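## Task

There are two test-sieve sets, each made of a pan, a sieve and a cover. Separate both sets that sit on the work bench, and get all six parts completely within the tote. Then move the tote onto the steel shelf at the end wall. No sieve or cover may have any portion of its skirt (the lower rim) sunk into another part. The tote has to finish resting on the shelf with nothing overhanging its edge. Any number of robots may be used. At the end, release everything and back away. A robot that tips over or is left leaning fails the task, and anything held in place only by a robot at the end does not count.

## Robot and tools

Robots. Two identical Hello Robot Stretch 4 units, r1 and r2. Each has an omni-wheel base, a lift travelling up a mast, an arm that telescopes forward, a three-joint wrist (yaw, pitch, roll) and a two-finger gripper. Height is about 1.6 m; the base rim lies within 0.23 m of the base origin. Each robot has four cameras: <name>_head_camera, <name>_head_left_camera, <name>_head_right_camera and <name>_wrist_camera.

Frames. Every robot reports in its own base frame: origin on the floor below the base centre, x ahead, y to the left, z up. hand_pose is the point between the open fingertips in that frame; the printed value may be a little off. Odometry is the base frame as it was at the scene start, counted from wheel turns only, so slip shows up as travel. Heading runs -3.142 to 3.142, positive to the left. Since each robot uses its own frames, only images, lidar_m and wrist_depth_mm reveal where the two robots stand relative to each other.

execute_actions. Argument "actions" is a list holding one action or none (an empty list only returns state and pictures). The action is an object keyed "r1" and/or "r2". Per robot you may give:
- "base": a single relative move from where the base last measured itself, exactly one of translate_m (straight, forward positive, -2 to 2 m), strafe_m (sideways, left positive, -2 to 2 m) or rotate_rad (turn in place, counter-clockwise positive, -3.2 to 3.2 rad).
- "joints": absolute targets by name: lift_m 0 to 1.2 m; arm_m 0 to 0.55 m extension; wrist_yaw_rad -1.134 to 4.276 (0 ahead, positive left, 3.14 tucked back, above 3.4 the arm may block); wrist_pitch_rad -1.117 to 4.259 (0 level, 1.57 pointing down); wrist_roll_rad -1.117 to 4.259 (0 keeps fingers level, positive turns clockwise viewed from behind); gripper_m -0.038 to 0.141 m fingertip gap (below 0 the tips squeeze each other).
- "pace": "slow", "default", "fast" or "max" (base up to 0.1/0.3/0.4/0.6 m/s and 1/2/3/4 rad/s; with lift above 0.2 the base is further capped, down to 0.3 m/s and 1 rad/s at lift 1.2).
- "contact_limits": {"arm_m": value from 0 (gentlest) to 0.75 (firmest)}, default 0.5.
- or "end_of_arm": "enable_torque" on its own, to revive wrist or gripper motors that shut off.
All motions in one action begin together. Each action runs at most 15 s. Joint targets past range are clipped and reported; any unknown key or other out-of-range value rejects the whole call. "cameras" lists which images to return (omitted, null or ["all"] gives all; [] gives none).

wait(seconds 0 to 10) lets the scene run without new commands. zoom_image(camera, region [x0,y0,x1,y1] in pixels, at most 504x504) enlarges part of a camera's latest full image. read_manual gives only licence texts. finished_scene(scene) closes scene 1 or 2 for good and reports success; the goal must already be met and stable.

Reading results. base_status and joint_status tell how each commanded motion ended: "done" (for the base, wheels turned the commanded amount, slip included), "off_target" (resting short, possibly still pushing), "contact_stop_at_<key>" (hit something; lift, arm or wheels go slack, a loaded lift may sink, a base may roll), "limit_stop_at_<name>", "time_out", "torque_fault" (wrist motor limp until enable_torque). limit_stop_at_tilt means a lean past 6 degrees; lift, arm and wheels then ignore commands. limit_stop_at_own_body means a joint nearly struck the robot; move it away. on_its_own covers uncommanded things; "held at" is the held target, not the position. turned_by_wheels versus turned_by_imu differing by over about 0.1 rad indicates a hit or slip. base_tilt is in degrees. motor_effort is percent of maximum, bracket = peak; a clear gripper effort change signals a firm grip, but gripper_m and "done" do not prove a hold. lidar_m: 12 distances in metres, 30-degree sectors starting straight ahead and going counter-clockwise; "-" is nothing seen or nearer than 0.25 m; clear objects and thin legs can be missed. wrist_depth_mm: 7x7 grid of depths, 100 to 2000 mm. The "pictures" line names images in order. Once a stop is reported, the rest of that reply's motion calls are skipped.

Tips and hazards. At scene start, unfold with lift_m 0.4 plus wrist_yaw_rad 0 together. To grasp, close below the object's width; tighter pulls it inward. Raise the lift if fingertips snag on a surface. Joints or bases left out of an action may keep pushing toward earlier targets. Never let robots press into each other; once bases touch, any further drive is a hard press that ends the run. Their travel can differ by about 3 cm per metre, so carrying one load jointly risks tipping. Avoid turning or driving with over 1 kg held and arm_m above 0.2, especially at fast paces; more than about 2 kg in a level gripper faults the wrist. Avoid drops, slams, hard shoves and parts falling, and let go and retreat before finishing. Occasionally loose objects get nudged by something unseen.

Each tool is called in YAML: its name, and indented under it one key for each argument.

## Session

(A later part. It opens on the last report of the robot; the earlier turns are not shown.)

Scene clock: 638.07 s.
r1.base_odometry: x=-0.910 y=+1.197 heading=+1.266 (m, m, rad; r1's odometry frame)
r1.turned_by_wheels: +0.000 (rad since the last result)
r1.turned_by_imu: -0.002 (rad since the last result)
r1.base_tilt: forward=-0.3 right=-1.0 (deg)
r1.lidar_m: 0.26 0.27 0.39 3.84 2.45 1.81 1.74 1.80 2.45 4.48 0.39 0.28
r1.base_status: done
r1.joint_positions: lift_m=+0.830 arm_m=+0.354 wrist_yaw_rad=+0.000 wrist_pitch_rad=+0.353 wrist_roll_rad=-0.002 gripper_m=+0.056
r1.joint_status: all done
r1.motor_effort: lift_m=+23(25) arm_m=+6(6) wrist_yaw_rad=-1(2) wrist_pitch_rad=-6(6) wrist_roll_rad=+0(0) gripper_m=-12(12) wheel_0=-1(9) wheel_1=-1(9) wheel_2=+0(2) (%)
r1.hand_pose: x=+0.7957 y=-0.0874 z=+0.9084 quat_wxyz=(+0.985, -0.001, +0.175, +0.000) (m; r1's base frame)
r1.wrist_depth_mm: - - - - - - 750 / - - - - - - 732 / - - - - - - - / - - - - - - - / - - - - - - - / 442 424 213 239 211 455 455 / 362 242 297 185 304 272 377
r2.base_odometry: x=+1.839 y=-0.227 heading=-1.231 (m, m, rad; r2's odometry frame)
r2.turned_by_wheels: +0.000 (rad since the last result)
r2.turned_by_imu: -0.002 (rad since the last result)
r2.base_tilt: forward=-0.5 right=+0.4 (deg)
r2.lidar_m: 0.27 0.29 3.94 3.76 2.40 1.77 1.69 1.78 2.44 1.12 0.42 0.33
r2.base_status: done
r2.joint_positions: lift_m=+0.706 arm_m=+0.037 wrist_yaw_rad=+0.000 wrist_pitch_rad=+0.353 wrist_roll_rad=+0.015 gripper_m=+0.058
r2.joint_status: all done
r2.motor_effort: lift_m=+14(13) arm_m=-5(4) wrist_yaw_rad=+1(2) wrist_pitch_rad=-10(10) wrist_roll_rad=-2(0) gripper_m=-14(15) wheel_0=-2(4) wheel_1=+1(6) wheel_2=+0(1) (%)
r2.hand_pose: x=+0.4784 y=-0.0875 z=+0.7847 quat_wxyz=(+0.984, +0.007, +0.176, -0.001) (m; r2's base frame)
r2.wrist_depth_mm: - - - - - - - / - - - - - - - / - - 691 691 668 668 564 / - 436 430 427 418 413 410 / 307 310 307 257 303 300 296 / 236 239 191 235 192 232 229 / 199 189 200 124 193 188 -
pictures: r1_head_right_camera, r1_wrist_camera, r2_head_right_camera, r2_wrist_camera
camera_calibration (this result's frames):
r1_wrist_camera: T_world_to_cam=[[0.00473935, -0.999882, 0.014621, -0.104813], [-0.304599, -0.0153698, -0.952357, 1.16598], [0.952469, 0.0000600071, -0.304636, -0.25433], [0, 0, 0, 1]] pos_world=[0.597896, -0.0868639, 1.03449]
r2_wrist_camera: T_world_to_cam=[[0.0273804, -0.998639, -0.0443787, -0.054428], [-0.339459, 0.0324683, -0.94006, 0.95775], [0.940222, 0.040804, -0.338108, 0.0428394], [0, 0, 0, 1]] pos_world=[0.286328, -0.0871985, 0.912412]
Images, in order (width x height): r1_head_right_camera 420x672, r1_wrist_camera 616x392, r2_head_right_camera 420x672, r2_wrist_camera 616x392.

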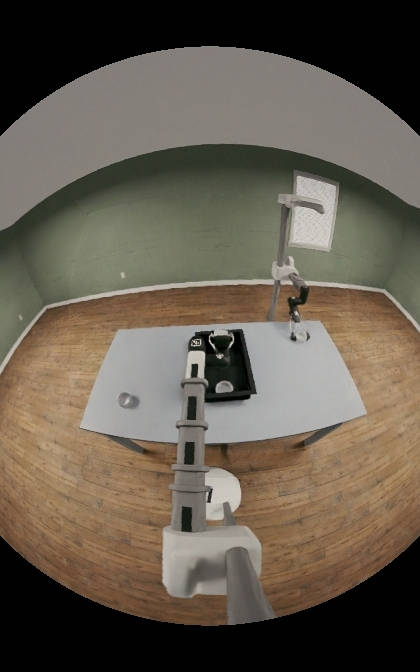

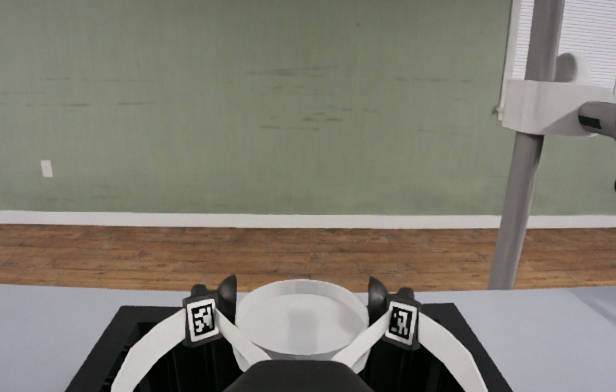

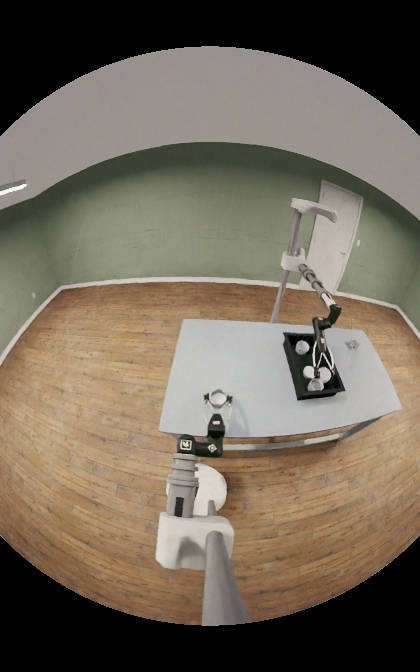

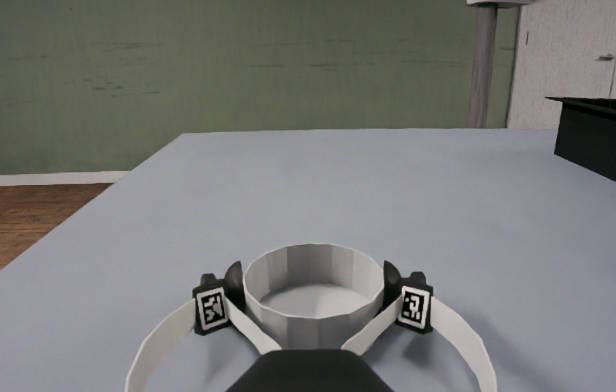

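execute_actions:
  actions:
    - {"r1": {"base": {"strafe_m": 0.009}, "joints": {"lift_m": 0.764, "arm_m": 0.358}}, "r2": {"joints": {"lift_m": 0.83}}}
  cameras: ["r1_wrist_camera", "r2_wrist_camera", "r2_head_right_camera", "r2_head_camera"]

zoom_image:
  camera: "r2_head_right_camera"
  region: [270, 320, 370, 410]

Scene clock: 656.83 s.
r1.base_odometry: x=-0.919 y=+1.200 heading=+1.266 (m, m, rad; r1's odometry frame)
r1.turned_by_wheels: +0.000 (rad since the last result)
r1.turned_by_imu: -0.001 (rad since the last result)
r1.base_tilt: forward=-0.4 right=-1.0 (deg)
r1.lidar_m: 0.25 0.28 0.38 3.83 2.45 1.82 1.72 1.80 2.48 4.49 0.40 0.27
r1.base_status: done
r1.joint_positions: lift_m=+0.764 arm_m=+0.357 wrist_yaw_rad=+0.000 wrist_pitch_rad=+0.353 wrist_roll_rad=-0.002 gripper_m=+0.056
r1.joint_status: all done
r1.motor_effort: lift_m=+18(17) arm_m=+6(6) wrist_yaw_rad=-1(1) wrist_pitch_rad=-5(6) wrist_roll_rad=+0(0) gripper_m=-13(12) wheel_0=-1(10) wheel_1=+3(8) wheel_2=+0(2) (%)
r1.hand_pose: x=+0.7987 y=-0.0874 z=+0.8428 quat_wxyz=(+0.984, -0.001, +0.175, +0.000) (m; r1's base frame)
r1.wrist_depth_mm: - - - - - - 715 / - - - - - - - / - - - - - - - / - - - - - - - / 439 267 272 274 279 282 459 / 202 235 212 238 210 243 210 / 167 200 264 185 267 211 -
r2.base_odometry: x=+1.839 y=-0.227 heading=-1.231 (m, m, rad; r2's odometry frame)
r2.turned_by_wheels: +0.000 (rad since the last result)
r2.turned_by_imu: -0.001 (rad since the last result)
r2.base_tilt: forward=-0.5 right=+0.3 (deg)
r2.lidar_m: 0.26 0.29 3.90 3.74 2.40 1.74 1.67 1.77 2.43 1.10 0.38 0.30
r2.base_status: not commanded
r2.joint_positions: lift_m=+0.830 arm_m=+0.037 wrist_yaw_rad=+0.000 wrist_pitch_rad=+0.353 wrist_roll_rad=+0.015 gripper_m=+0.058
r2.joint_status: all done
r2.motor_effort: lift_m=+22(21) arm_m=-4(4) wrist_yaw_rad=+2(2) wrist_pitch_rad=-12(11) wrist_roll_rad=-1(1) gripper_m=-13(11) wheel_0=-2(2) wheel_1=+1(1) wheel_2=+0(0) (%)
r2.hand_pose: x=+0.4783 y=-0.0875 z=+0.9080 quat_wxyz=(+0.984, +0.007, +0.176, -0.001) (m; r2's base frame)
r2.wrist_depth_mm: - - - - - 1008 - / - - - - - - - / - - - - - - - / - - 778 768 759 750 597 / - 1983 564 257 549 544 535 / 1618 433 191 236 192 424 415 / 1308 343 362 124 349 342 353
pictures: r1_wrist_camera, r2_head_camera, r2_head_right_camera, r2_wrist_camera
camera_calibration (this result's frames):
r1_wrist_camera: T_world_to_cam=[[0.00471764, -0.999882, 0.014621, -0.103856], [-0.30461, -0.0153632, -0.952353, 1.10439], [0.952465, 0.0000391595, -0.304647, -0.277157], [0, 0, 0, 1]] pos_world=[0.600882, -0.0868655, 0.968854]
r2_wrist_camera: T_world_to_cam=[[0.0273676, -0.998639, -0.0443866, -0.0489438], [-0.339733, 0.0324682, -0.939961, 1.07365], [0.940124, 0.0408041, -0.338383, 0.0848384], [0, 0, 0, 1]] pos_world=[0.286337, -0.0871985, 1.03573]
Images, in order (width x height): r1_wrist_camera 616x392, r2_head_camera 420x560, r2_head_right_camera 420x672, r2_wrist_camera 616x392.

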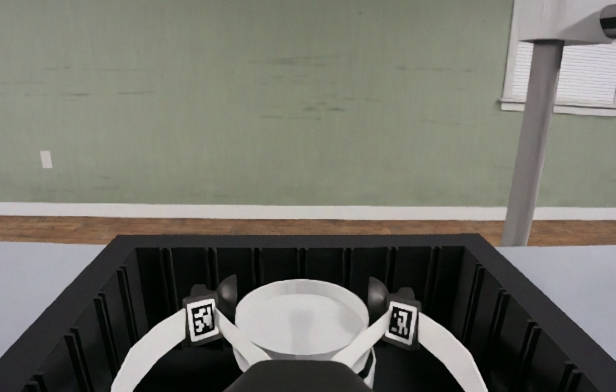

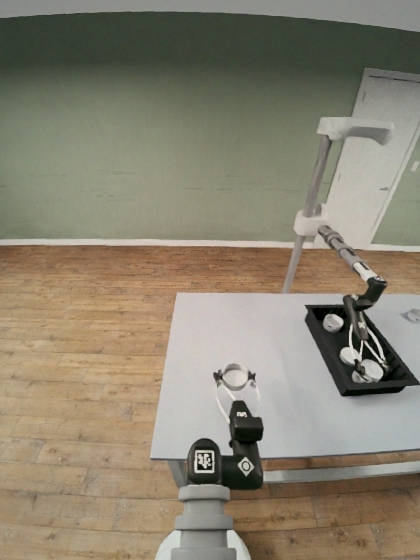

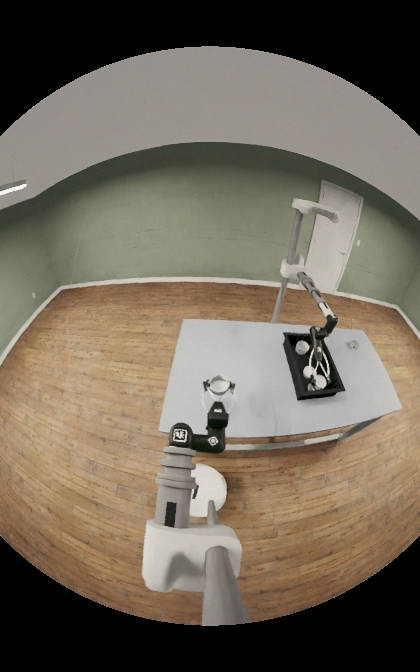

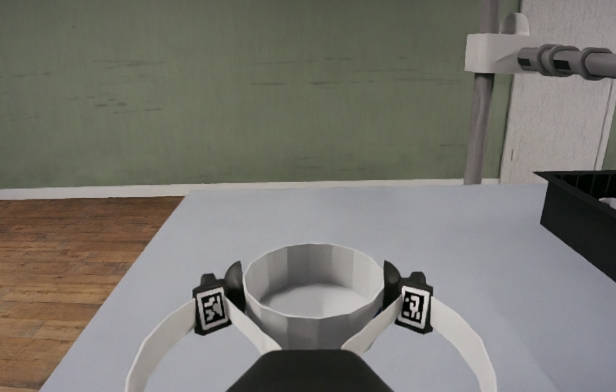

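Region (270, 320, 370, 410) of r2_head_right_camera's 420x672 image, scaled by 5.040, with more detail than that image has; it fills the top 454 rows of this view, and the rest is white.

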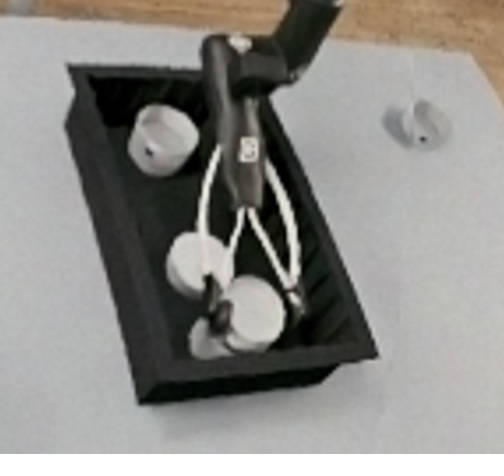

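zoom_image:
  camera: "r1_wrist_camera"
  region: [200, 270, 420, 392]

zoom_image:
  camera: "r2_head_camera"
  region: [320, 330, 420, 410]

Region (200, 270, 420, 392) of r1_wrist_camera's 616x392 image, scaled by 2.291; it fills the top 279 rows of this view, and the rest is white.

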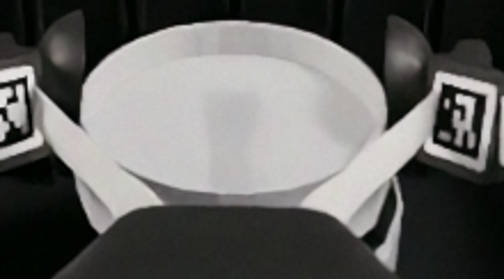

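Region (320, 330, 420, 410) of r2_head_camera's 420x560 image, scaled by 5.040, with more detail than that image has; it fills the top 403 rows of this view, and the rest is white.

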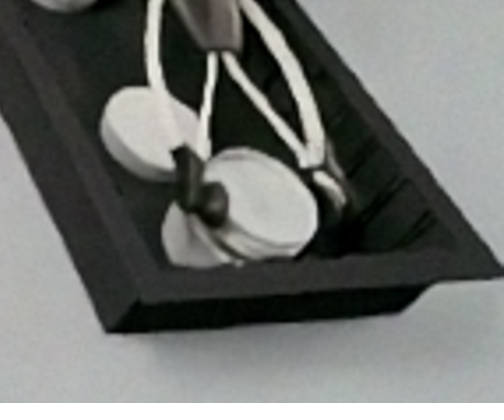

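execute_actions:
  actions:
    - {"r1": {"base": {"strafe_m": -0.005}, "joints": {"lift_m": 0.757}, "pace": "slow"}, "r2": {"base": {"strafe_m": -0.15}}}
  cameras: ["r1_wrist_camera"]

execute_actions:
  actions:
    - {"r1": {"joints": {"gripper_m": 0.092}, "pace": "slow"}, "r2": {"base": {"strafe_m": -0.15}}}
  cameras: ["r1_wrist_camera", "r2_head_camera"]

Scene clock: 674.20 s.
r1.base_odometry: x=-0.914 y=+1.198 heading=+1.266 (m, m, rad; r1's odometry frame)
r1.turned_by_wheels: +0.000 (rad since the last result)
r1.turned_by_imu: -0.001 (rad since the last result)
r1.base_tilt: forward=-0.3 right=-1.0 (deg)
r1.lidar_m: 0.26 0.26 0.38 3.83 2.46 1.82 1.75 1.79 2.44 4.49 0.38 0.27
r1.base_status: done
r1.joint_positions: lift_m=+0.757 arm_m=+0.357 wrist_yaw_rad=+0.000 wrist_pitch_rad=+0.353 wrist_roll_rad=-0.002 gripper_m=+0.056
r1.joint_status: all done
r1.motor_effort: lift_m=+18(20) arm_m=+6(5) wrist_yaw_rad=-1(2) wrist_pitch_rad=-6(5) wrist_roll_rad=-1(0) gripper_m=-13(14) wheel_0=+3(6) wheel_1=-4(4) wheel_2=+0(2) (%)
r1.hand_pose: x=+0.7987 y=-0.0874 z=+0.8358 quat_wxyz=(+0.984, -0.001, +0.175, +0.000) (m; r1's base frame)
r1.wrist_depth_mm: - - - - - 741 676 / - - - - - - - / - - - - - - - / - - - - - - - / 418 264 268 272 274 271 442 / 189 244 213 238 211 228 198 / 173 209 255 185 257 198 -
r2.base_odometry: x=+1.698 y=-0.277 heading=-1.231 (m, m, rad; r2's odometry frame)
r2.turned_by_wheels: +0.000 (rad since the last result)
r2.turned_by_imu: -0.001 (rad since the last result)
r2.base_tilt: forward=-0.4 right=+0.3 (deg)
r2.lidar_m: 0.27 0.27 0.40 3.90 2.42 1.77 1.68 1.75 2.43 1.11 0.40 0.31
r2.base_status: done
r2.joint_positions: lift_m=+0.830 arm_m=+0.037 wrist_yaw_rad=+0.000 wrist_pitch_rad=+0.353 wrist_roll_rad=+0.015 gripper_m=+0.058
r2.joint_status: not commanded
r2.motor_effort: lift_m=+22(22) arm_m=-4(4) wrist_yaw_rad=+1(2) wrist_pitch_rad=-10(10) wrist_roll_rad=+0(1) gripper_m=-9(9) wheel_0=-1(8) wheel_1=+1(11) wheel_2=+1(0) (%)
r2.hand_pose: x=+0.4783 y=-0.0875 z=+0.9080 quat_wxyz=(+0.984, +0.007, +0.176, -0.001) (m; r2's base frame)
r2.wrist_depth_mm: - - - - - 1025 - / - - - - - - - / - - - - - - - / - 788 778 759 750 603 597 / 591 564 564 257 549 492 407 / 427 433 191 233 192 418 379 / 359 343 364 124 351 340 349
pictures: r1_wrist_camera
camera_calibration (this result's frames):
r1_wrist_camera: T_world_to_cam=[[0.00471775, -0.999882, 0.0146209, -0.103753], [-0.30461, -0.0153631, -0.952353, 1.09774], [0.952465, 0.0000393011, -0.304647, -0.279286], [0, 0, 0, 1]] pos_world=[0.600883, -0.0868655, 0.961871]
Images, in order (width x height): r1_wrist_camera 616x392.

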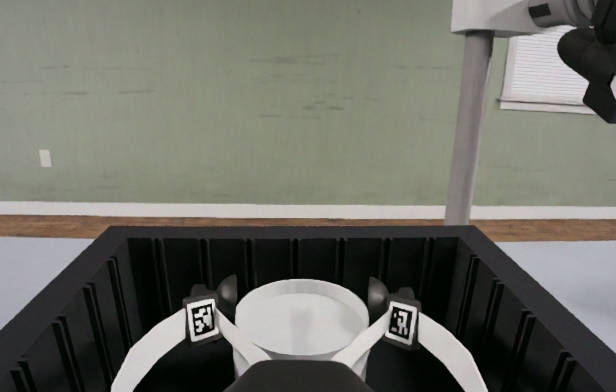

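Scene clock: 675.93 s.
r1.base_odometry: x=-0.914 y=+1.198 heading=+1.266 (m, m, rad; r1's odometry frame)
r1.turned_by_wheels: +0.000 (rad since the last result)
r1.turned_by_imu: +0.000 (rad since the last result)
r1.base_tilt: forward=-0.4 right=-1.0 (deg)
r1.lidar_m: 0.26 0.28 0.38 3.84 2.45 1.81 1.73 1.79 2.44 4.49 0.38 0.26
r1.base_status: not commanded
r1.joint_positions: lift_m=+0.757 arm_m=+0.357 wrist_yaw_rad=+0.000 wrist_pitch_rad=+0.353 wrist_roll_rad=-0.002 gripper_m=+0.092
r1.joint_status: all done
r1.motor_effort: lift_m=+18(19) arm_m=+6(6) wrist_yaw_rad=+0(2) wrist_pitch_rad=-6(5) wrist_roll_rad=-1(0) gripper_m=-3(11) wheel_0=+3(3) wheel_1=-4(4) wheel_2=+0(0) (%)
r1.hand_pose: x=+0.7987 y=-0.0874 z=+0.8358 quat_wxyz=(+0.985, -0.001, +0.175, +0.000) (m; r1's base frame)
r1.wrist_depth_mm: - - - - - 415 449 / - - - - - 392 359 / - - - - - - - / - - - - - - - / 421 264 268 273 274 272 445 / 189 241 217 239 212 227 199 / 173 216 265 146 263 202 -
r2.base_odometry: x=+1.556 y=-0.327 heading=-1.231 (m, m, rad; r2's odometry frame)
r2.turned_by_wheels: +0.000 (rad since the last result)
r2.turned_by_imu: +0.000 (rad since the last result)
r2.base_tilt: forward=-0.5 right=+0.3 (deg)
r2.lidar_m: 0.28 0.29 0.38 4.05 2.42 1.76 1.67 1.78 2.45 4.23 0.40 0.30
r2.base_status: done
r2.joint_positions: lift_m=+0.830 arm_m=+0.037 wrist_yaw_rad=+0.000 wrist_pitch_rad=+0.353 wrist_roll_rad=+0.015 gripper_m=+0.058
r2.joint_status: not commanded
r2.motor_effort: lift_m=+22(22) arm_m=-5(4) wrist_yaw_rad=+2(2) wrist_pitch_rad=-10(10) wrist_roll_rad=-1(1) gripper_m=-10(8) wheel_0=-2(7) wheel_1=+1(10) wheel_2=+1(0) (%)
r2.hand_pose: x=+0.4783 y=-0.0874 z=+0.9080 quat_wxyz=(+0.984, +0.007, +0.176, -0.001) (m; r2's base frame)
r2.wrist_depth_mm: - - - - 1008 - - / - - - - - 609 469 / - - - - - 455 - / - 788 788 778 603 430 504 / 559 554 559 258 492 530 480 / 430 430 191 235 192 315 325 / 362 340 359 124 343 231 -
pictures: r1_wrist_camera, r2_head_camera
camera_calibration (this result's frames):
r1_wrist_camera: T_world_to_cam=[[0.00471718, -0.999882, 0.014621, -0.103753], [-0.304583, -0.0153631, -0.952362, 1.09773], [0.952474, 0.0000391528, -0.304619, -0.279317], [0, 0, 0, 1]] pos_world=[0.600882, -0.0868655, 0.961873]
Images, in order (width x height): r1_wrist_camera 616x392, r2_head_camera 420x560.

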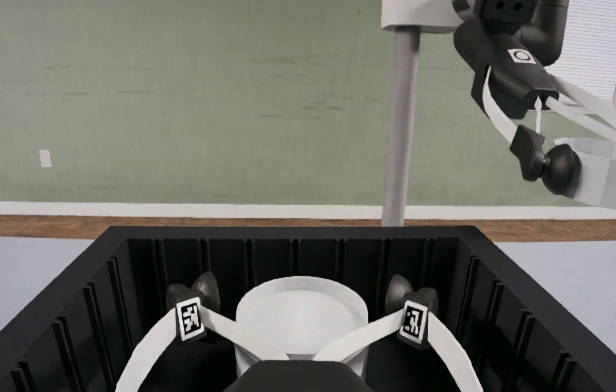

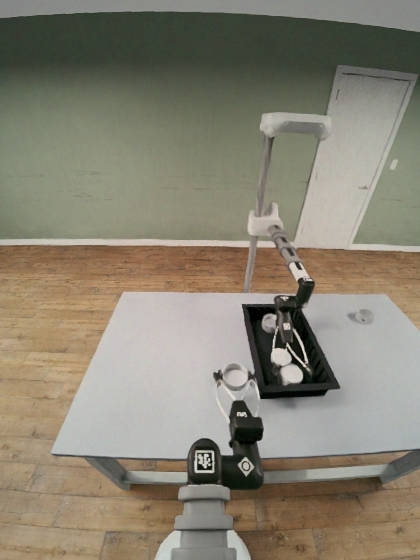

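execute_actions:
  actions:
    - {"r1": {"joints": {"lift_m": 0.815, "arm_m": 0.15, "gripper_m": 0.105}, "pace": "fast"}, "r2": {"joints": {"arm_m": 0.3}}}
  cameras: ["r2_head_camera"]

execute_actions:
  actions:
    - {"r1": {"base": {"strafe_m": 0.492}, "joints": {"arm_m": 0.013}, "pace": "fast"}, "r2": {"base": {"strafe_m": -0.222}, "joints": {"arm_m": 0.364}}}
  cameras: ["r2_wrist_camera", "r1_head_camera"]

Scene clock: 690.77 s.
r1.base_odometry: x=-0.914 y=+1.198 heading=+1.266 (m, m, rad; r1's odometry frame)
r1.turned_by_wheels: +0.000 (rad since the last result)
r1.turned_by_imu: -0.001 (rad since the last result)
r1.base_tilt: forward=-0.4 right=-1.0 (deg)
r1.lidar_m: 0.26 0.27 0.40 3.85 2.47 1.81 1.73 1.80 2.47 4.47 0.37 0.28
r1.base_status: not commanded
r1.joint_positions: lift_m=+0.815 arm_m=+0.151 wrist_yaw_rad=+0.000 wrist_pitch_rad=+0.352 wrist_roll_rad=-0.002 gripper_m=+0.105
r1.joint_status: all done
r1.motor_effort: lift_m=+23(25) arm_m=-5(3) wrist_yaw_rad=-1(1) wrist_pitch_rad=-5(4) wrist_roll_rad=-1(1) gripper_m=-2(2) wheel_0=+3(3) wheel_1=-4(4) wheel_2=+0(0) (%)
r1.hand_pose: x=+0.5926 y=-0.0875 z=+0.8935 quat_wxyz=(+0.985, -0.001, +0.175, +0.000) (m; r1's base frame)
r1.wrist_depth_mm: - - - - 854 591 394 / - - - - - 413 404 / - - - - - - 327 / - - - - - - - / 544 544 484 442 459 574 504 / 415 281 222 410 218 319 413 / 345 229 343 147 347 235 359
r2.base_odometry: x=+1.556 y=-0.327 heading=-1.231 (m, m, rad; r2's odometry frame)
r2.turned_by_wheels: +0.000 (rad since the last result)
r2.turned_by_imu: -0.001 (rad since the last result)
r2.base_tilt: forward=-0.4 right=+0.3 (deg)
r2.lidar_m: 0.25 0.29 0.39 4.04 2.43 1.76 1.69 1.77 2.46 4.24 0.40 0.28
r2.base_status: not commanded
r2.joint_positions: lift_m=+0.830 arm_m=+0.299 wrist_yaw_rad=+0.000 wrist_pitch_rad=+0.353 wrist_roll_rad=+0.015 gripper_m=+0.058
r2.joint_status: all done
r2.motor_effort: lift_m=+22(22) arm_m=+5(4) wrist_yaw_rad=+1(2) wrist_pitch_rad=-10(11) wrist_roll_rad=-1(1) gripper_m=-16(13) wheel_0=-2(2) wheel_1=+1(1) wheel_2=+1(1) (%)
r2.hand_pose: x=+0.7408 y=-0.0874 z=+0.9080 quat_wxyz=(+0.984, +0.007, +0.176, -0.001) (m; r2's base frame)
r2.wrist_depth_mm: - - - - 741 603 347 / - - - - - 421 364 / - - - - - - 334 / - - - - - - - / 554 554 554 257 544 364 353 / 424 430 191 236 193 355 220 / 357 340 357 124 334 247 296
pictures: r2_head_camera
Images, in order (width x height): r2_head_camera 420x560.

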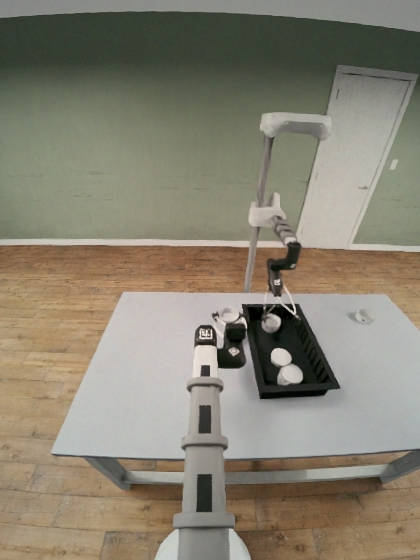

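Scene clock: 693.27 s.
r1.base_odometry: x=-1.384 y=+1.346 heading=+1.266 (m, m, rad; r1's odometry frame)
r1.turned_by_wheels: +0.000 (rad since the last result)
r1.turned_by_imu: +0.001 (rad since the last result)
r1.base_tilt: forward=-0.4 right=-1.0 (deg)
r1.lidar_m: 0.26 0.27 3.51 3.35 2.48 1.79 1.73 1.80 2.45 1.06 0.38 0.29
r1.base_status: done
r1.joint_positions: lift_m=+0.815 arm_m=+0.014 wrist_yaw_rad=+0.000 wrist_pitch_rad=+0.352 wrist_roll_rad=-0.002 gripper_m=+0.105
r1.joint_status: all done
r1.motor_effort: lift_m=+22(23) arm_m=-5(8) wrist_yaw_rad=+1(0) wrist_pitch_rad=-4(4) wrist_roll_rad=+0(1) gripper_m=+0(1) wheel_0=+0(13) wheel_1=-2(12) wheel_2=+0(2) (%)
r1.hand_pose: x=+0.4556 y=-0.0875 z=+0.8936 quat_wxyz=(+0.985, -0.001, +0.175, +0.000) (m; r1's base frame)
r1.wrist_depth_mm: - - - - - 991 842 / - - - - - - - / - - - - - - - / - - - - - 1160 615 / - 634 564 564 574 574 530 / 1576 407 221 436 218 439 433 / 347 336 347 147 353 347 362
r2.base_odometry: x=+1.347 y=-0.401 heading=-1.231 (m, m, rad; r2's odometry frame)
r2.turned_by_wheels: +0.000 (rad since the last result)
r2.turned_by_imu: +0.000 (rad since the last result)
r2.base_tilt: forward=-0.5 right=+0.4 (deg)
r2.lidar_m: 0.26 0.28 0.42 4.25 2.40 1.75 1.69 1.76 2.47 3.99 0.41 0.29
r2.base_status: done
r2.joint_positions: lift_m=+0.830 arm_m=+0.363 wrist_yaw_rad=+0.000 wrist_pitch_rad=+0.353 wrist_roll_rad=+0.015 gripper_m=+0.058
r2.joint_status: all done
r2.motor_effort: lift_m=+22(22) arm_m=+4(5) wrist_yaw_rad=+2(0) wrist_pitch_rad=-11(12) wrist_roll_rad=-1(0) gripper_m=-10(10) wheel_0=-1(8) wheel_1=-1(9) wheel_2=+1(1) (%)
r2.hand_pose: x=+0.8048 y=-0.0874 z=+0.9080 quat_wxyz=(+0.984, +0.007, +0.176, -0.001) (m; r2's base frame)
r2.wrist_depth_mm: - - - - - - 676 / - - - - - - - / - - - - - - - / - - - - - - - / - - - 257 - 1921 - / 424 410 192 234 192 397 413 / 359 235 296 124 301 244 347
pictures: r1_head_camera, r2_wrist_camera
camera_calibration (this result's frames):
r2_wrist_camera: T_world_to_cam=[[0.0276084, -0.998633, -0.044387, -0.0580058], [-0.339749, 0.0323863, -0.939958, 1.18457], [0.940111, 0.0410312, -0.338391, -0.222043], [0, 0, 0, 1]] pos_world=[0.612802, -0.0871795, 1.03573]
Images, in order (width x height): r1_head_camera 420x560, r2_wrist_camera 616x392.

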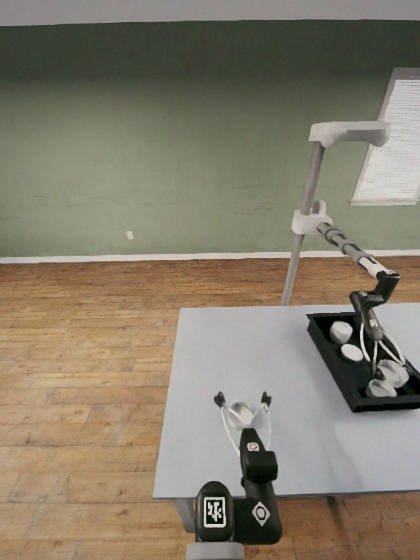

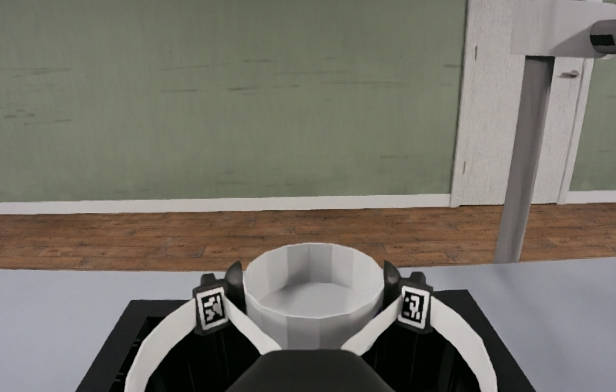

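execute_actions:
  actions:
    - {"r1": {"joints": {"lift_m": 0.709}}, "r2": {"base": {"strafe_m": 0.008}, "joints": {"lift_m": 0.762}}}
  cameras: ["r1_wrist_camera", "r2_wrist_camera", "r1_head_camera"]

zoom_image:
  camera: "r2_wrist_camera"
  region: [200, 230, 430, 392]

zoom_image:
  camera: "r1_head_camera"
  region: [320, 340, 420, 420]

Scene clock: 706.93 s.
r1.base_odometry: x=-1.384 y=+1.346 heading=+1.266 (m, m, rad; r1's odometry frame)
r1.turned_by_wheels: +0.000 (rad since the last result)
r1.turned_by_imu: -0.001 (rad since the last result)
r1.base_tilt: forward=-0.4 right=-1.0 (deg)
r1.lidar_m: 0.25 0.28 3.51 3.34 2.51 1.78 1.74 1.79 2.46 1.07 0.38 0.29
r1.base_status: not commanded
r1.joint_positions: lift_m=+0.709 arm_m=+0.014 wrist_yaw_rad=+0.000 wrist_pitch_rad=+0.352 wrist_roll_rad=-0.002 gripper_m=+0.105
r1.joint_status: all done
r1.motor_effort: lift_m=+19(19) arm_m=-5(5) wrist_yaw_rad=-1(1) wrist_pitch_rad=-4(4) wrist_roll_rad=+0(1) gripper_m=-2(1) wheel_0=+0(1) wheel_1=-2(2) wheel_2=+0(0) (%)
r1.hand_pose: x=+0.4556 y=-0.0875 z=+0.7879 quat_wxyz=(+0.985, -0.001, +0.175, +0.000) (m; r1's base frame)
r1.wrist_depth_mm: - - - - - 991 866 / - - - - - - - / - - - - - - 554 / - 469 480 484 492 500 504 / 327 330 336 340 342 343 342 / 248 242 213 256 214 260 258 / 207 200 207 147 210 208 215
r2.base_odometry: x=+1.354 y=-0.398 heading=-1.231 (m, m, rad; r2's odometry frame)
r2.turned_by_wheels: +0.000 (rad since the last result)
r2.turned_by_imu: -0.001 (rad since the last result)
r2.base_tilt: forward=-0.5 right=+0.3 (deg)
r2.lidar_m: 0.27 0.28 0.41 4.26 2.42 1.75 1.68 1.75 2.43 4.02 0.39 0.30
r2.base_status: done
r2.joint_positions: lift_m=+0.762 arm_m=+0.363 wrist_yaw_rad=+0.000 wrist_pitch_rad=+0.354 wrist_roll_rad=+0.015 gripper_m=+0.058
r2.joint_status: all done
r2.motor_effort: lift_m=+14(17) arm_m=+4(4) wrist_yaw_rad=+1(1) wrist_pitch_rad=-11(11) wrist_roll_rad=+0(1) gripper_m=-10(11) wheel_0=+1(7) wheel_1=+0(3) wheel_2=+0(0) (%)
r2.hand_pose: x=+0.8048 y=-0.0874 z=+0.8406 quat_wxyz=(+0.984, +0.007, +0.176, -0.001) (m; r2's base frame)
r2.wrist_depth_mm: - - - - - - 676 / - - - - - - 750 / - - - - - - - / - - - - - - - / 421 260 263 257 264 263 399 / 193 224 191 235 193 232 187 / 163 200 262 124 257 216 -
pictures: r1_head_camera, r1_wrist_camera, r2_wrist_camera
camera_calibration (this result's frames):
r1_wrist_camera: T_world_to_cam=[[0.00442302, -0.999883, 0.0146226, -0.10138], [-0.304254, -0.0152751, -0.952468, 0.947548], [0.952581, -0.000236203, -0.304286, 0.0325373], [0, 0, 0, 1]] pos_world=[0.25775, -0.0868866, 0.913892]
r2_wrist_camera: T_world_to_cam=[[0.0276076, -0.998633, -0.0443874, -0.0609961], [-0.339764, 0.0323862, -0.939953, 1.12123], [0.940105, 0.0410311, -0.338406, -0.244831], [0, 0, 0, 1]] pos_world=[0.612805, -0.0871795, 0.968345]
Images, in order (width x height): r1_head_camera 420x560, r1_wrist_camera 616x392, r2_wrist_camera 616x392.

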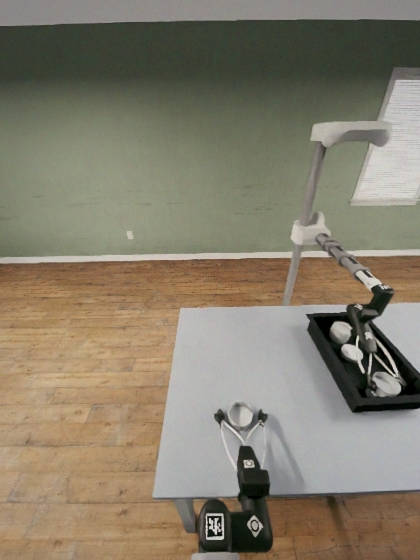

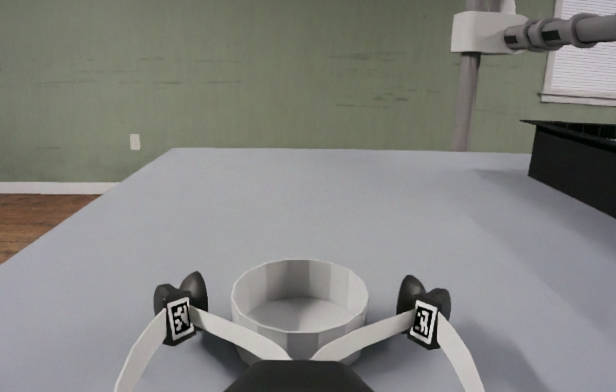

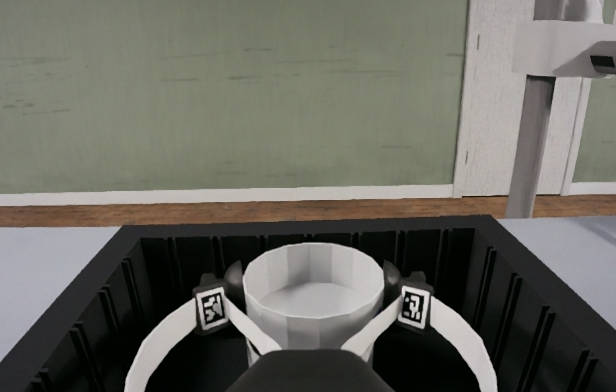

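Region (200, 230, 430, 392) of r2_wrist_camera's 616x392 image, scaled by 2.191; it fills the top 355 rows of this view, and the rest is white.

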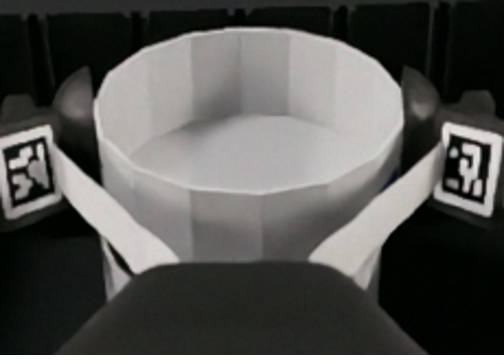

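Region (320, 340, 420, 420) of r1_head_camera's 420x560 image, scaled by 5.040, with more detail than that image has; it fills the top 403 rows of this view, and the rest is white.

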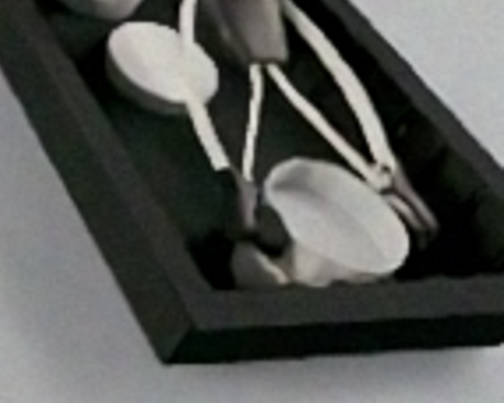

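execute_actions:
  actions:
    - {"r1": {"joints": {"gripper_m": 0.058}}, "r2": {"joints": {"lift_m": 0.754, "arm_m": 0.356}, "pace": "slow"}}
  cameras: ["r1_wrist_camera", "r2_wrist_camera"]

execute_actions:
  actions:
    - {"r1": {"joints": {"lift_m": 0.83}}, "r2": {"joints": {"gripper_m": 0.092}, "pace": "slow"}}
  cameras: ["r1_wrist_camera", "r2_wrist_camera", "r1_head_camera"]

Scene clock: 716.17 s.
r1.base_odometry: x=-1.384 y=+1.346 heading=+1.266 (m, m, rad; r1's odometry frame)
r1.turned_by_wheels: +0.000 (rad since the last result)
r1.turned_by_imu: -0.001 (rad since the last result)
r1.base_tilt: forward=-0.4 right=-1.0 (deg)
r1.lidar_m: 0.26 0.27 3.52 3.35 2.50 1.81 1.72 1.81 2.45 1.06 0.37 0.30
r1.base_status: not commanded
r1.joint_positions: lift_m=+0.709 arm_m=+0.014 wrist_yaw_rad=+0.000 wrist_pitch_rad=+0.353 wrist_roll_rad=-0.002 gripper_m=+0.058
r1.joint_status: all done
r1.motor_effort: lift_m=+18(18) arm_m=-5(5) wrist_yaw_rad=-1(0) wrist_pitch_rad=-5(5) wrist_roll_rad=-1(1) gripper_m=-12(12) wheel_0=+0(0) wheel_1=-2(2) wheel_2=+0(0) (%)
r1.hand_pose: x=+0.4556 y=-0.0874 z=+0.7878 quat_wxyz=(+0.984, -0.001, +0.175, +0.000) (m; r1's base frame)
r1.wrist_depth_mm: - - - - - 991 842 / - - - - - - - / - - - - - - 559 / - 473 480 484 488 500 500 / 324 329 334 340 342 342 342 / 248 253 206 255 208 260 258 / 206 197 199 187 202 207 214
r2.base_odometry: x=+1.354 y=-0.398 heading=-1.231 (m, m, rad; r2's odometry frame)
r2.turned_by_wheels: +0.000 (rad since the last result)
r2.turned_by_imu: -0.001 (rad since the last result)
r2.base_tilt: forward=-0.4 right=+0.3 (deg)
r2.lidar_m: 0.25 0.27 0.39 4.26 2.42 1.75 1.67 1.77 2.46 4.01 0.39 0.29
r2.base_status: not commanded
r2.joint_positions: lift_m=+0.754 arm_m=+0.357 wrist_yaw_rad=+0.000 wrist_pitch_rad=+0.354 wrist_roll_rad=+0.015 gripper_m=+0.058
r2.joint_status: all done
r2.motor_effort: lift_m=+14(20) arm_m=-4(3) wrist_yaw_rad=+1(1) wrist_pitch_rad=-10(12) wrist_roll_rad=-1(1) gripper_m=-9(10) wheel_0=+1(1) wheel_1=+0(0) wheel_2=+0(0) (%)
r2.hand_pose: x=+0.7984 y=-0.0874 z=+0.8326 quat_wxyz=(+0.984, +0.007, +0.176, -0.001) (m; r2's base frame)
r2.wrist_depth_mm: - - - - - - 683 / - - - - - - 750 / - - - - - - - / - - - - - 878 - / 402 262 268 257 270 247 379 / 173 222 191 236 193 226 183 / 161 193 252 124 248 216 -
pictures: r1_wrist_camera, r2_wrist_camera
camera_calibration (this result's frames):
r1_wrist_camera: T_world_to_cam=[[0.00460769, -0.999882, 0.0146207, -0.101412], [-0.304669, -0.0153294, -0.952335, 0.947506], [0.952447, -0.0000663983, -0.304703, 0.0329319], [0, 0, 0, 1]] pos_world=[0.257777, -0.0868736, 0.91386]
r2_wrist_camera: T_world_to_cam=[[0.0276072, -0.998633, -0.0443875, -0.0611733], [-0.339769, 0.0323863, -0.939951, 1.11154], [0.940104, 0.0410309, -0.338411, -0.241492], [0, 0, 0, 1]] pos_world=[0.606381, -0.0871795, 0.96035]
Images, in order (width x height): r1_wrist_camera 616x392, r2_wrist_camera 616x392.

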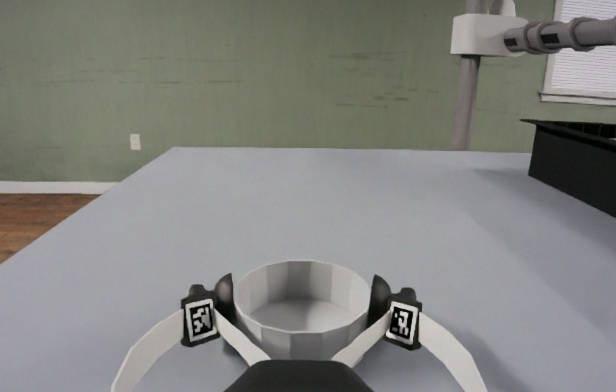

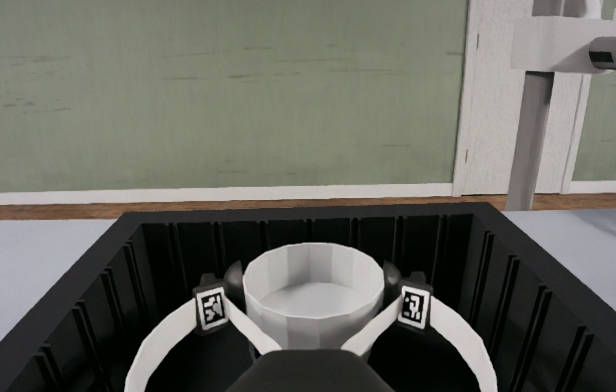

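Scene clock: 717.83 s.
r1.base_odometry: x=-1.384 y=+1.346 heading=+1.266 (m, m, rad; r1's odometry frame)
r1.turned_by_wheels: +0.000 (rad since the last result)
r1.turned_by_imu: +0.000 (rad since the last result)
r1.base_tilt: forward=-0.4 right=-1.0 (deg)
r1.lidar_m: 0.25 0.27 3.51 3.34 2.52 1.81 1.73 1.81 2.46 1.06 0.38 0.26
r1.base_status: not commanded
r1.joint_positions: lift_m=+0.830 arm_m=+0.014 wrist_yaw_rad=+0.000 wrist_pitch_rad=+0.353 wrist_roll_rad=-0.002 gripper_m=+0.058
r1.joint_status: all done
r1.motor_effort: lift_m=+24(22) arm_m=-5(5) wrist_yaw_rad=+0(1) wrist_pitch_rad=-6(6) wrist_roll_rad=-1(0) gripper_m=-11(12) wheel_0=+1(1) wheel_1=-2(2) wheel_2=+0(0) (%)
r1.hand_pose: x=+0.4555 y=-0.0874 z=+0.9082 quat_wxyz=(+0.984, -0.001, +0.176, +0.000) (m; r1's base frame)
r1.wrist_depth_mm: - - - - - - - / - - - - - 1060 - / - - - - - - - / - - - - - 1160 627 / - 1921 597 603 603 603 530 / 1618 449 207 255 208 459 455 / 384 349 351 186 357 366 379
r2.base_odometry: x=+1.354 y=-0.398 heading=-1.231 (m, m, rad; r2's odometry frame)
r2.turned_by_wheels: +0.000 (rad since the last result)
r2.turned_by_imu: +0.000 (rad since the last result)
r2.base_tilt: forward=-0.4 right=+0.3 (deg)
r2.lidar_m: 0.26 0.29 0.40 4.26 2.41 1.77 1.69 1.77 2.42 4.02 0.38 0.29
r2.base_status: not commanded
r2.joint_positions: lift_m=+0.754 arm_m=+0.357 wrist_yaw_rad=+0.000 wrist_pitch_rad=+0.352 wrist_roll_rad=+0.015 gripper_m=+0.092
r2.joint_status: all done
r2.motor_effort: lift_m=+14(14) arm_m=-4(5) wrist_yaw_rad=+2(1) wrist_pitch_rad=-6(11) wrist_roll_rad=-1(1) gripper_m=-4(14) wheel_0=+1(1) wheel_1=+0(0) wheel_2=+1(0) (%)
r2.hand_pose: x=+0.7985 y=-0.0874 z=+0.8330 quat_wxyz=(+0.985, +0.007, +0.175, -0.001) (m; r2's base frame)
r2.wrist_depth_mm: - - - - - - 732 / - - - - - - - / - - - - - - - / - - - - - 878 - / 404 262 267 262 268 246 387 / 175 222 198 236 194 224 183 / 161 202 253 124 250 216 -
pictures: r1_head_camera, r1_wrist_camera, r2_wrist_camera
camera_calibration (this result's frames):
r1_wrist_camera: T_world_to_cam=[[0.00461452, -0.999882, 0.0146184, -0.103174], [-0.305107, -0.0153293, -0.952195, 1.06225], [0.952307, -0.0000662548, -0.305142, 0.0701303], [0, 0, 0, 1]] pos_world=[0.257789, -0.0868736, 1.03437]
r2_wrist_camera: T_world_to_cam=[[0.0276675, -0.998633, -0.0443501, -0.0612392], [-0.338492, 0.0323864, -0.940412, 1.11128], [0.940563, 0.0410309, -0.337133, -0.242899], [0, 0, 0, 1]] pos_world=[0.606316, -0.0871795, 0.960457]
Images, in order (width x height): r1_head_camera 420x560, r1_wrist_camera 616x392, r2_wrist_camera 616x392.

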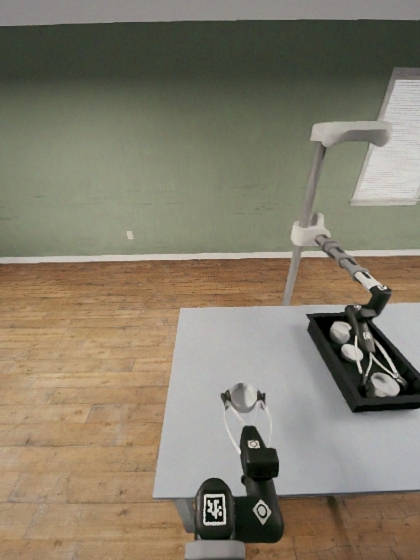

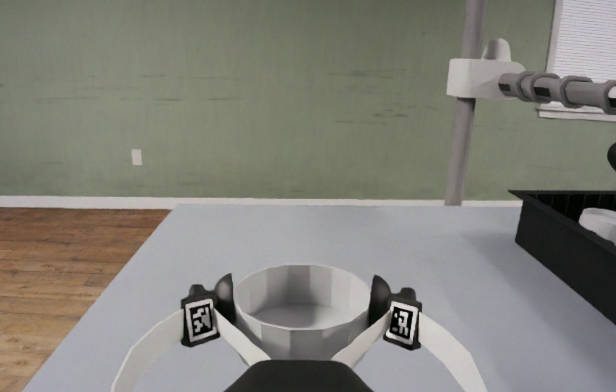

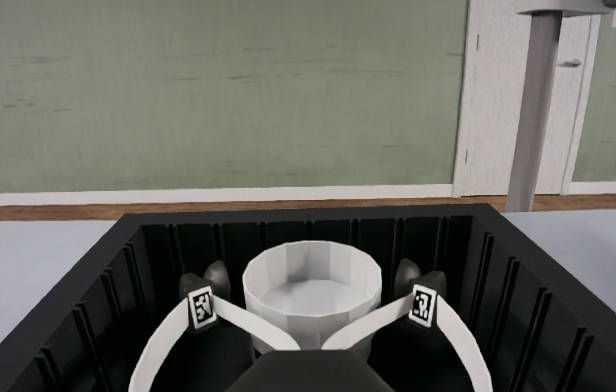

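execute_actions:
  actions:
    - {"r1": {"base": {"strafe_m": -0.494}, "joints": {"lift_m": 0.885, "arm_m": 0.283, "wrist_pitch_rad": 0.55}}, "r2": {"joints": {"lift_m": 1.07, "arm_m": 0.15}, "pace": "fast"}}
  cameras: ["r1_wrist_camera", "r2_wrist_camera", "r2_head_camera", "r1_head_right_camera"]

Scene clock: 775.57 s.
r1.base_odometry: x=-0.913 y=+1.198 heading=+1.266 (m, m, rad; r1's odometry frame)
r1.turned_by_wheels: +0.000 (rad since the last result)
r1.turned_by_imu: -0.003 (rad since the last result)
r1.base_tilt: forward=-0.4 right=-1.0 (deg)
r1.lidar_m: 0.25 0.27 0.38 3.84 2.47 1.82 1.72 1.80 2.46 4.48 0.37 0.28
r1.base_status: done
r1.joint_positions: lift_m=+0.885 arm_m=+0.282 wrist_yaw_rad=+0.000 wrist_pitch_rad=+0.553 wrist_roll_rad=-0.002 gripper_m=+0.058
r1.joint_status: all done
r1.motor_effort: lift_m=+23(26) arm_m=+5(6) wrist_yaw_rad=-1(2) wrist_pitch_rad=-6(9) wrist_roll_rad=-1(0) gripper_m=-12(12) wheel_0=+0(10) wheel_1=-2(13) wheel_2=+0(0) (%)
r1.hand_pose: x=+0.6985 y=-0.0874 z=+0.9115 quat_wxyz=(+0.962, -0.001, +0.273, +0.000) (m; r1's base frame)
r1.wrist_depth_mm: - - - - - - - / - - - - - - - / - - - - - - - / - - - - - - - / 484 469 389 389 392 500 504 / 399 315 198 255 209 397 413 / 347 251 336 186 340 266 359
r2.base_odometry: x=+1.354 y=-0.398 heading=-1.231 (m, m, rad; r2's odometry frame)
r2.turned_by_wheels: +0.000 (rad since the last result)
r2.turned_by_imu: -0.002 (rad since the last result)
r2.base_tilt: forward=-0.5 right=+0.4 (deg)
r2.lidar_m: 0.25 0.28 0.40 4.26 2.40 1.76 1.67 1.77 2.43 4.01 0.38 0.28
r2.base_status: not commanded
r2.joint_positions: lift_m=+1.070 arm_m=+0.151 wrist_yaw_rad=+0.000 wrist_pitch_rad=+0.352 wrist_roll_rad=+0.015 gripper_m=+0.092
r2.joint_status: all done
r2.motor_effort: lift_m=+21(24) arm_m=-4(1) wrist_yaw_rad=+2(1) wrist_pitch_rad=-8(9) wrist_roll_rad=-1(1) gripper_m=+3(0) wheel_0=+1(1) wheel_1=+0(0) wheel_2=+0(0) (%)
r2.hand_pose: x=+0.5924 y=-0.0875 z=+1.1484 quat_wxyz=(+0.984, +0.007, +0.175, -0.001) (m; r2's base frame)
r2.wrist_depth_mm: - - - - - - - / - - - 931 - - - / - - - - - - - / - - - - - - - / - - - 459 - - - / 1983 - 200 430 195 788 768 / 676 654 654 125 591 640 661
pictures: r1_head_right_camera, r1_wrist_camera, r2_head_camera, r2_wrist_camera
camera_calibration (this result's frames):
r1_wrist_camera: T_world_to_cam=[[0.00760255, -0.999881, 0.0134046, -0.105279], [-0.488002, -0.0154102, -0.872707, 1.19483], [0.87281, 0.0000933305, -0.488061, 0.062072], [0, 0, 0, 1]] pos_world=[0.529702, -0.0868599, 1.07444]
r2_wrist_camera: T_world_to_cam=[[0.0273607, -0.998641, -0.0443551, -0.0414449], [-0.338653, 0.0324877, -0.94035, 1.33817], [0.940513, 0.0407496, -0.337304, 0.0574293], [0, 0, 0, 1]] pos_world=[0.400298, -0.087203, 1.27589]
Images, in order (width x height): r1_head_right_camera 420x672, r1_wrist_camera 616x392, r2_head_camera 420x560, r2_wrist_camera 616x392.

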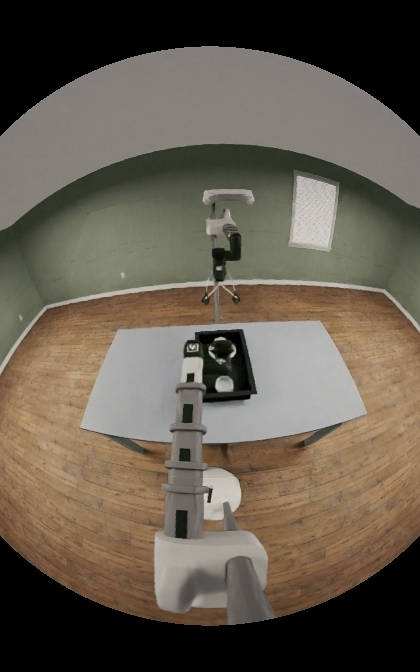

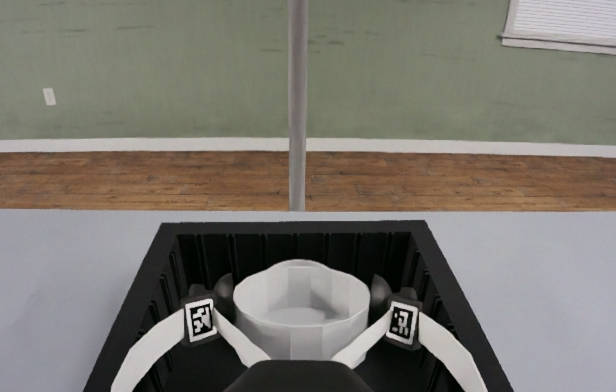

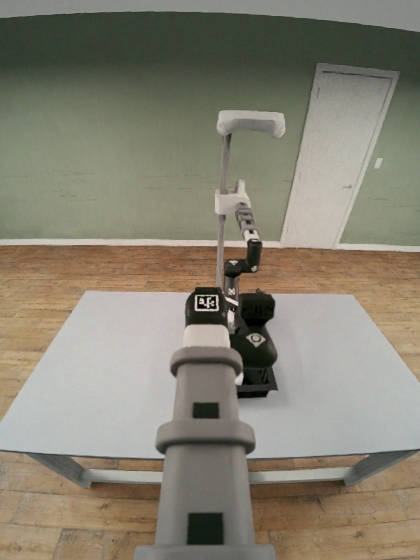

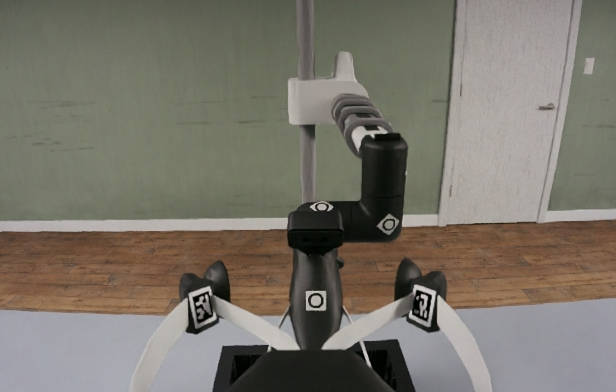

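execute_actions:
  actions:
    - {"r1": {"joints": {"lift_m": 0.808}}, "r2": {"base": {"strafe_m": 0.061}, "joints": {"wrist_pitch_rad": 1.57, "wrist_roll_rad": 1.57, "arm_m": 0.3, "gripper_m": 0.046}}}
  cameras: ["r1_wrist_camera", "r2_wrist_camera", "r2_head_right_camera"]

Scene clock: 794.50 s.
r1.base_odometry: x=-0.913 y=+1.198 heading=+1.266 (m, m, rad; r1's odometry frame)
r1.turned_by_wheels: +0.000 (rad since the last result)
r1.turned_by_imu: -0.001 (rad since the last result)
r1.base_tilt: forward=-0.3 right=-1.0 (deg)
r1.lidar_m: 0.26 0.28 0.37 3.85 2.44 1.79 1.73 1.78 2.46 4.49 0.39 0.28
r1.base_status: not commanded
r1.joint_positions: lift_m=+0.808 arm_m=+0.282 wrist_yaw_rad=+0.000 wrist_pitch_rad=+0.553 wrist_roll_rad=-0.002 gripper_m=+0.058
r1.joint_status: all done
r1.motor_effort: lift_m=+18(21) arm_m=+6(6) wrist_yaw_rad=-2(2) wrist_pitch_rad=-6(6) wrist_roll_rad=+0(0) gripper_m=-11(11) wheel_0=+0(0) wheel_1=-2(1) wheel_2=+0(0) (%)
r1.hand_pose: x=+0.6985 y=-0.0874 z=+0.8349 quat_wxyz=(+0.962, -0.001, +0.273, +0.000) (m; r1's base frame)
r1.wrist_depth_mm: - - - - 286 - - / - - - - - - - / - - - - - - - / 459 322 355 347 359 455 477 / 362 264 368 285 362 258 379 / 195 242 198 255 208 230 203 / 171 213 253 186 256 202 -
r2.base_odometry: x=+1.412 y=-0.378 heading=-1.230 (m, m, rad; r2's odometry frame)
r2.turned_by_wheels: +0.000 (rad since the last result)
r2.turned_by_imu: -0.001 (rad since the last result)
r2.base_tilt: forward=-0.4 right=+0.3 (deg)
r2.lidar_m: 0.25 0.28 0.39 4.20 2.41 1.76 1.68 1.77 2.44 4.08 0.41 0.28
r2.base_status: done
r2.joint_positions: lift_m=+1.070 arm_m=+0.299 wrist_yaw_rad=+0.000 wrist_pitch_rad=+1.570 wrist_roll_rad=+1.570 gripper_m=+0.046
r2.joint_status: all done
r2.motor_effort: lift_m=+21(21) arm_m=+5(5) wrist_yaw_rad=+2(2) wrist_pitch_rad=+0(5) wrist_roll_rad=+0(5) gripper_m=-3(4) wheel_0=+0(7) wheel_1=+0(7) wheel_2=+1(1) (%)
r2.hand_pose: x=+0.4705 y=-0.0874 z=+0.9595 quat_wxyz=(+0.501, +0.500, +0.500, -0.499) (m; r2's base frame)
r2.wrist_depth_mm: 379 332 332 351 418 1182 1138 / 397 418 421 415 418 1182 1182 / 421 375 418 421 421 1182 1160 / 421 373 362 362 418 960 1182 / 421 424 418 421 421 960 1078 / 340 342 195 332 194 960 1138 / 424 421 424 122 418 1160 1160
pictures: r1_wrist_camera, r2_head_right_camera, r2_wrist_camera
camera_calibration (this result's frames):
r1_wrist_camera: T_world_to_cam=[[0.00760282, -0.999881, 0.0134046, -0.104252], [-0.488008, -0.0154103, -0.872703, 1.12794], [0.872806, 0.0000934542, -0.488067, 0.0246669], [0, 0, 0, 1]] pos_world=[0.529705, -0.0868599, 0.997791]
r2_wrist_camera: T_world_to_cam=[[-0.998968, 0.0162416, -0.042408, 0.523278], [0.0165376, 0.999841, -0.00663811, 0.140812], [0.0422934, -0.00733258, -0.999078, 1.16173], [0, 0, 0, 1]] pos_world=[0.471275, -0.14077, 1.18379]
Images, in order (width x height): r1_wrist_camera 616x392, r2_head_right_camera 420x672, r2_wrist_camera 616x392.

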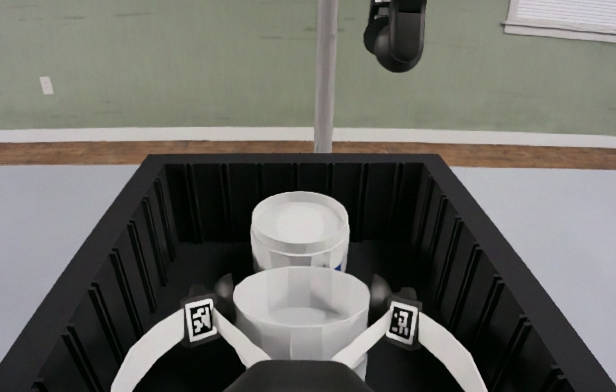

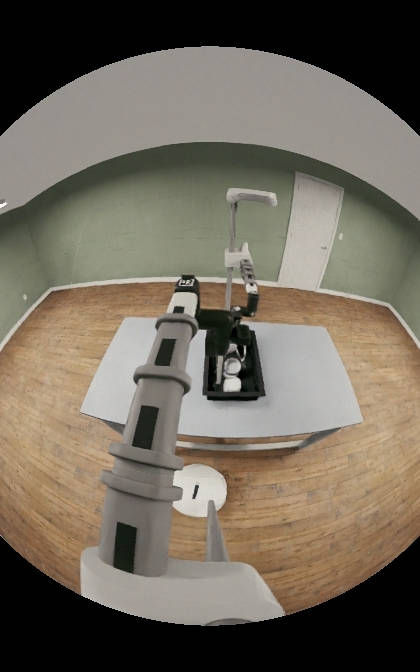

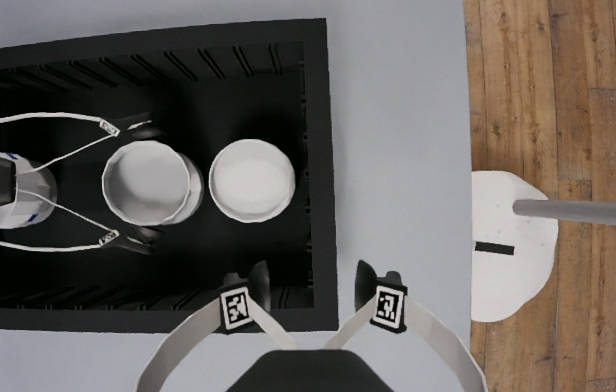

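zoom_image:
  camera: "r2_wrist_camera"
  region: [80, 100, 360, 300]

Region (80, 100, 360, 300) of r2_wrist_camera's 616x392 image, scaled by 1.800; it fills the top 360 rows of this view, and the rest is white.

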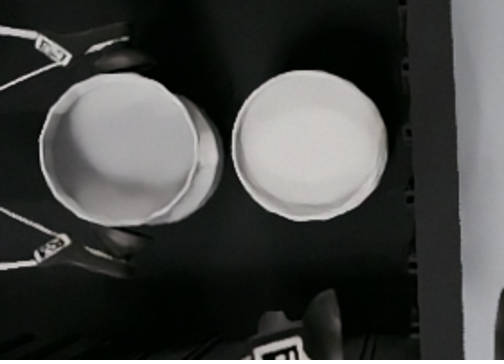

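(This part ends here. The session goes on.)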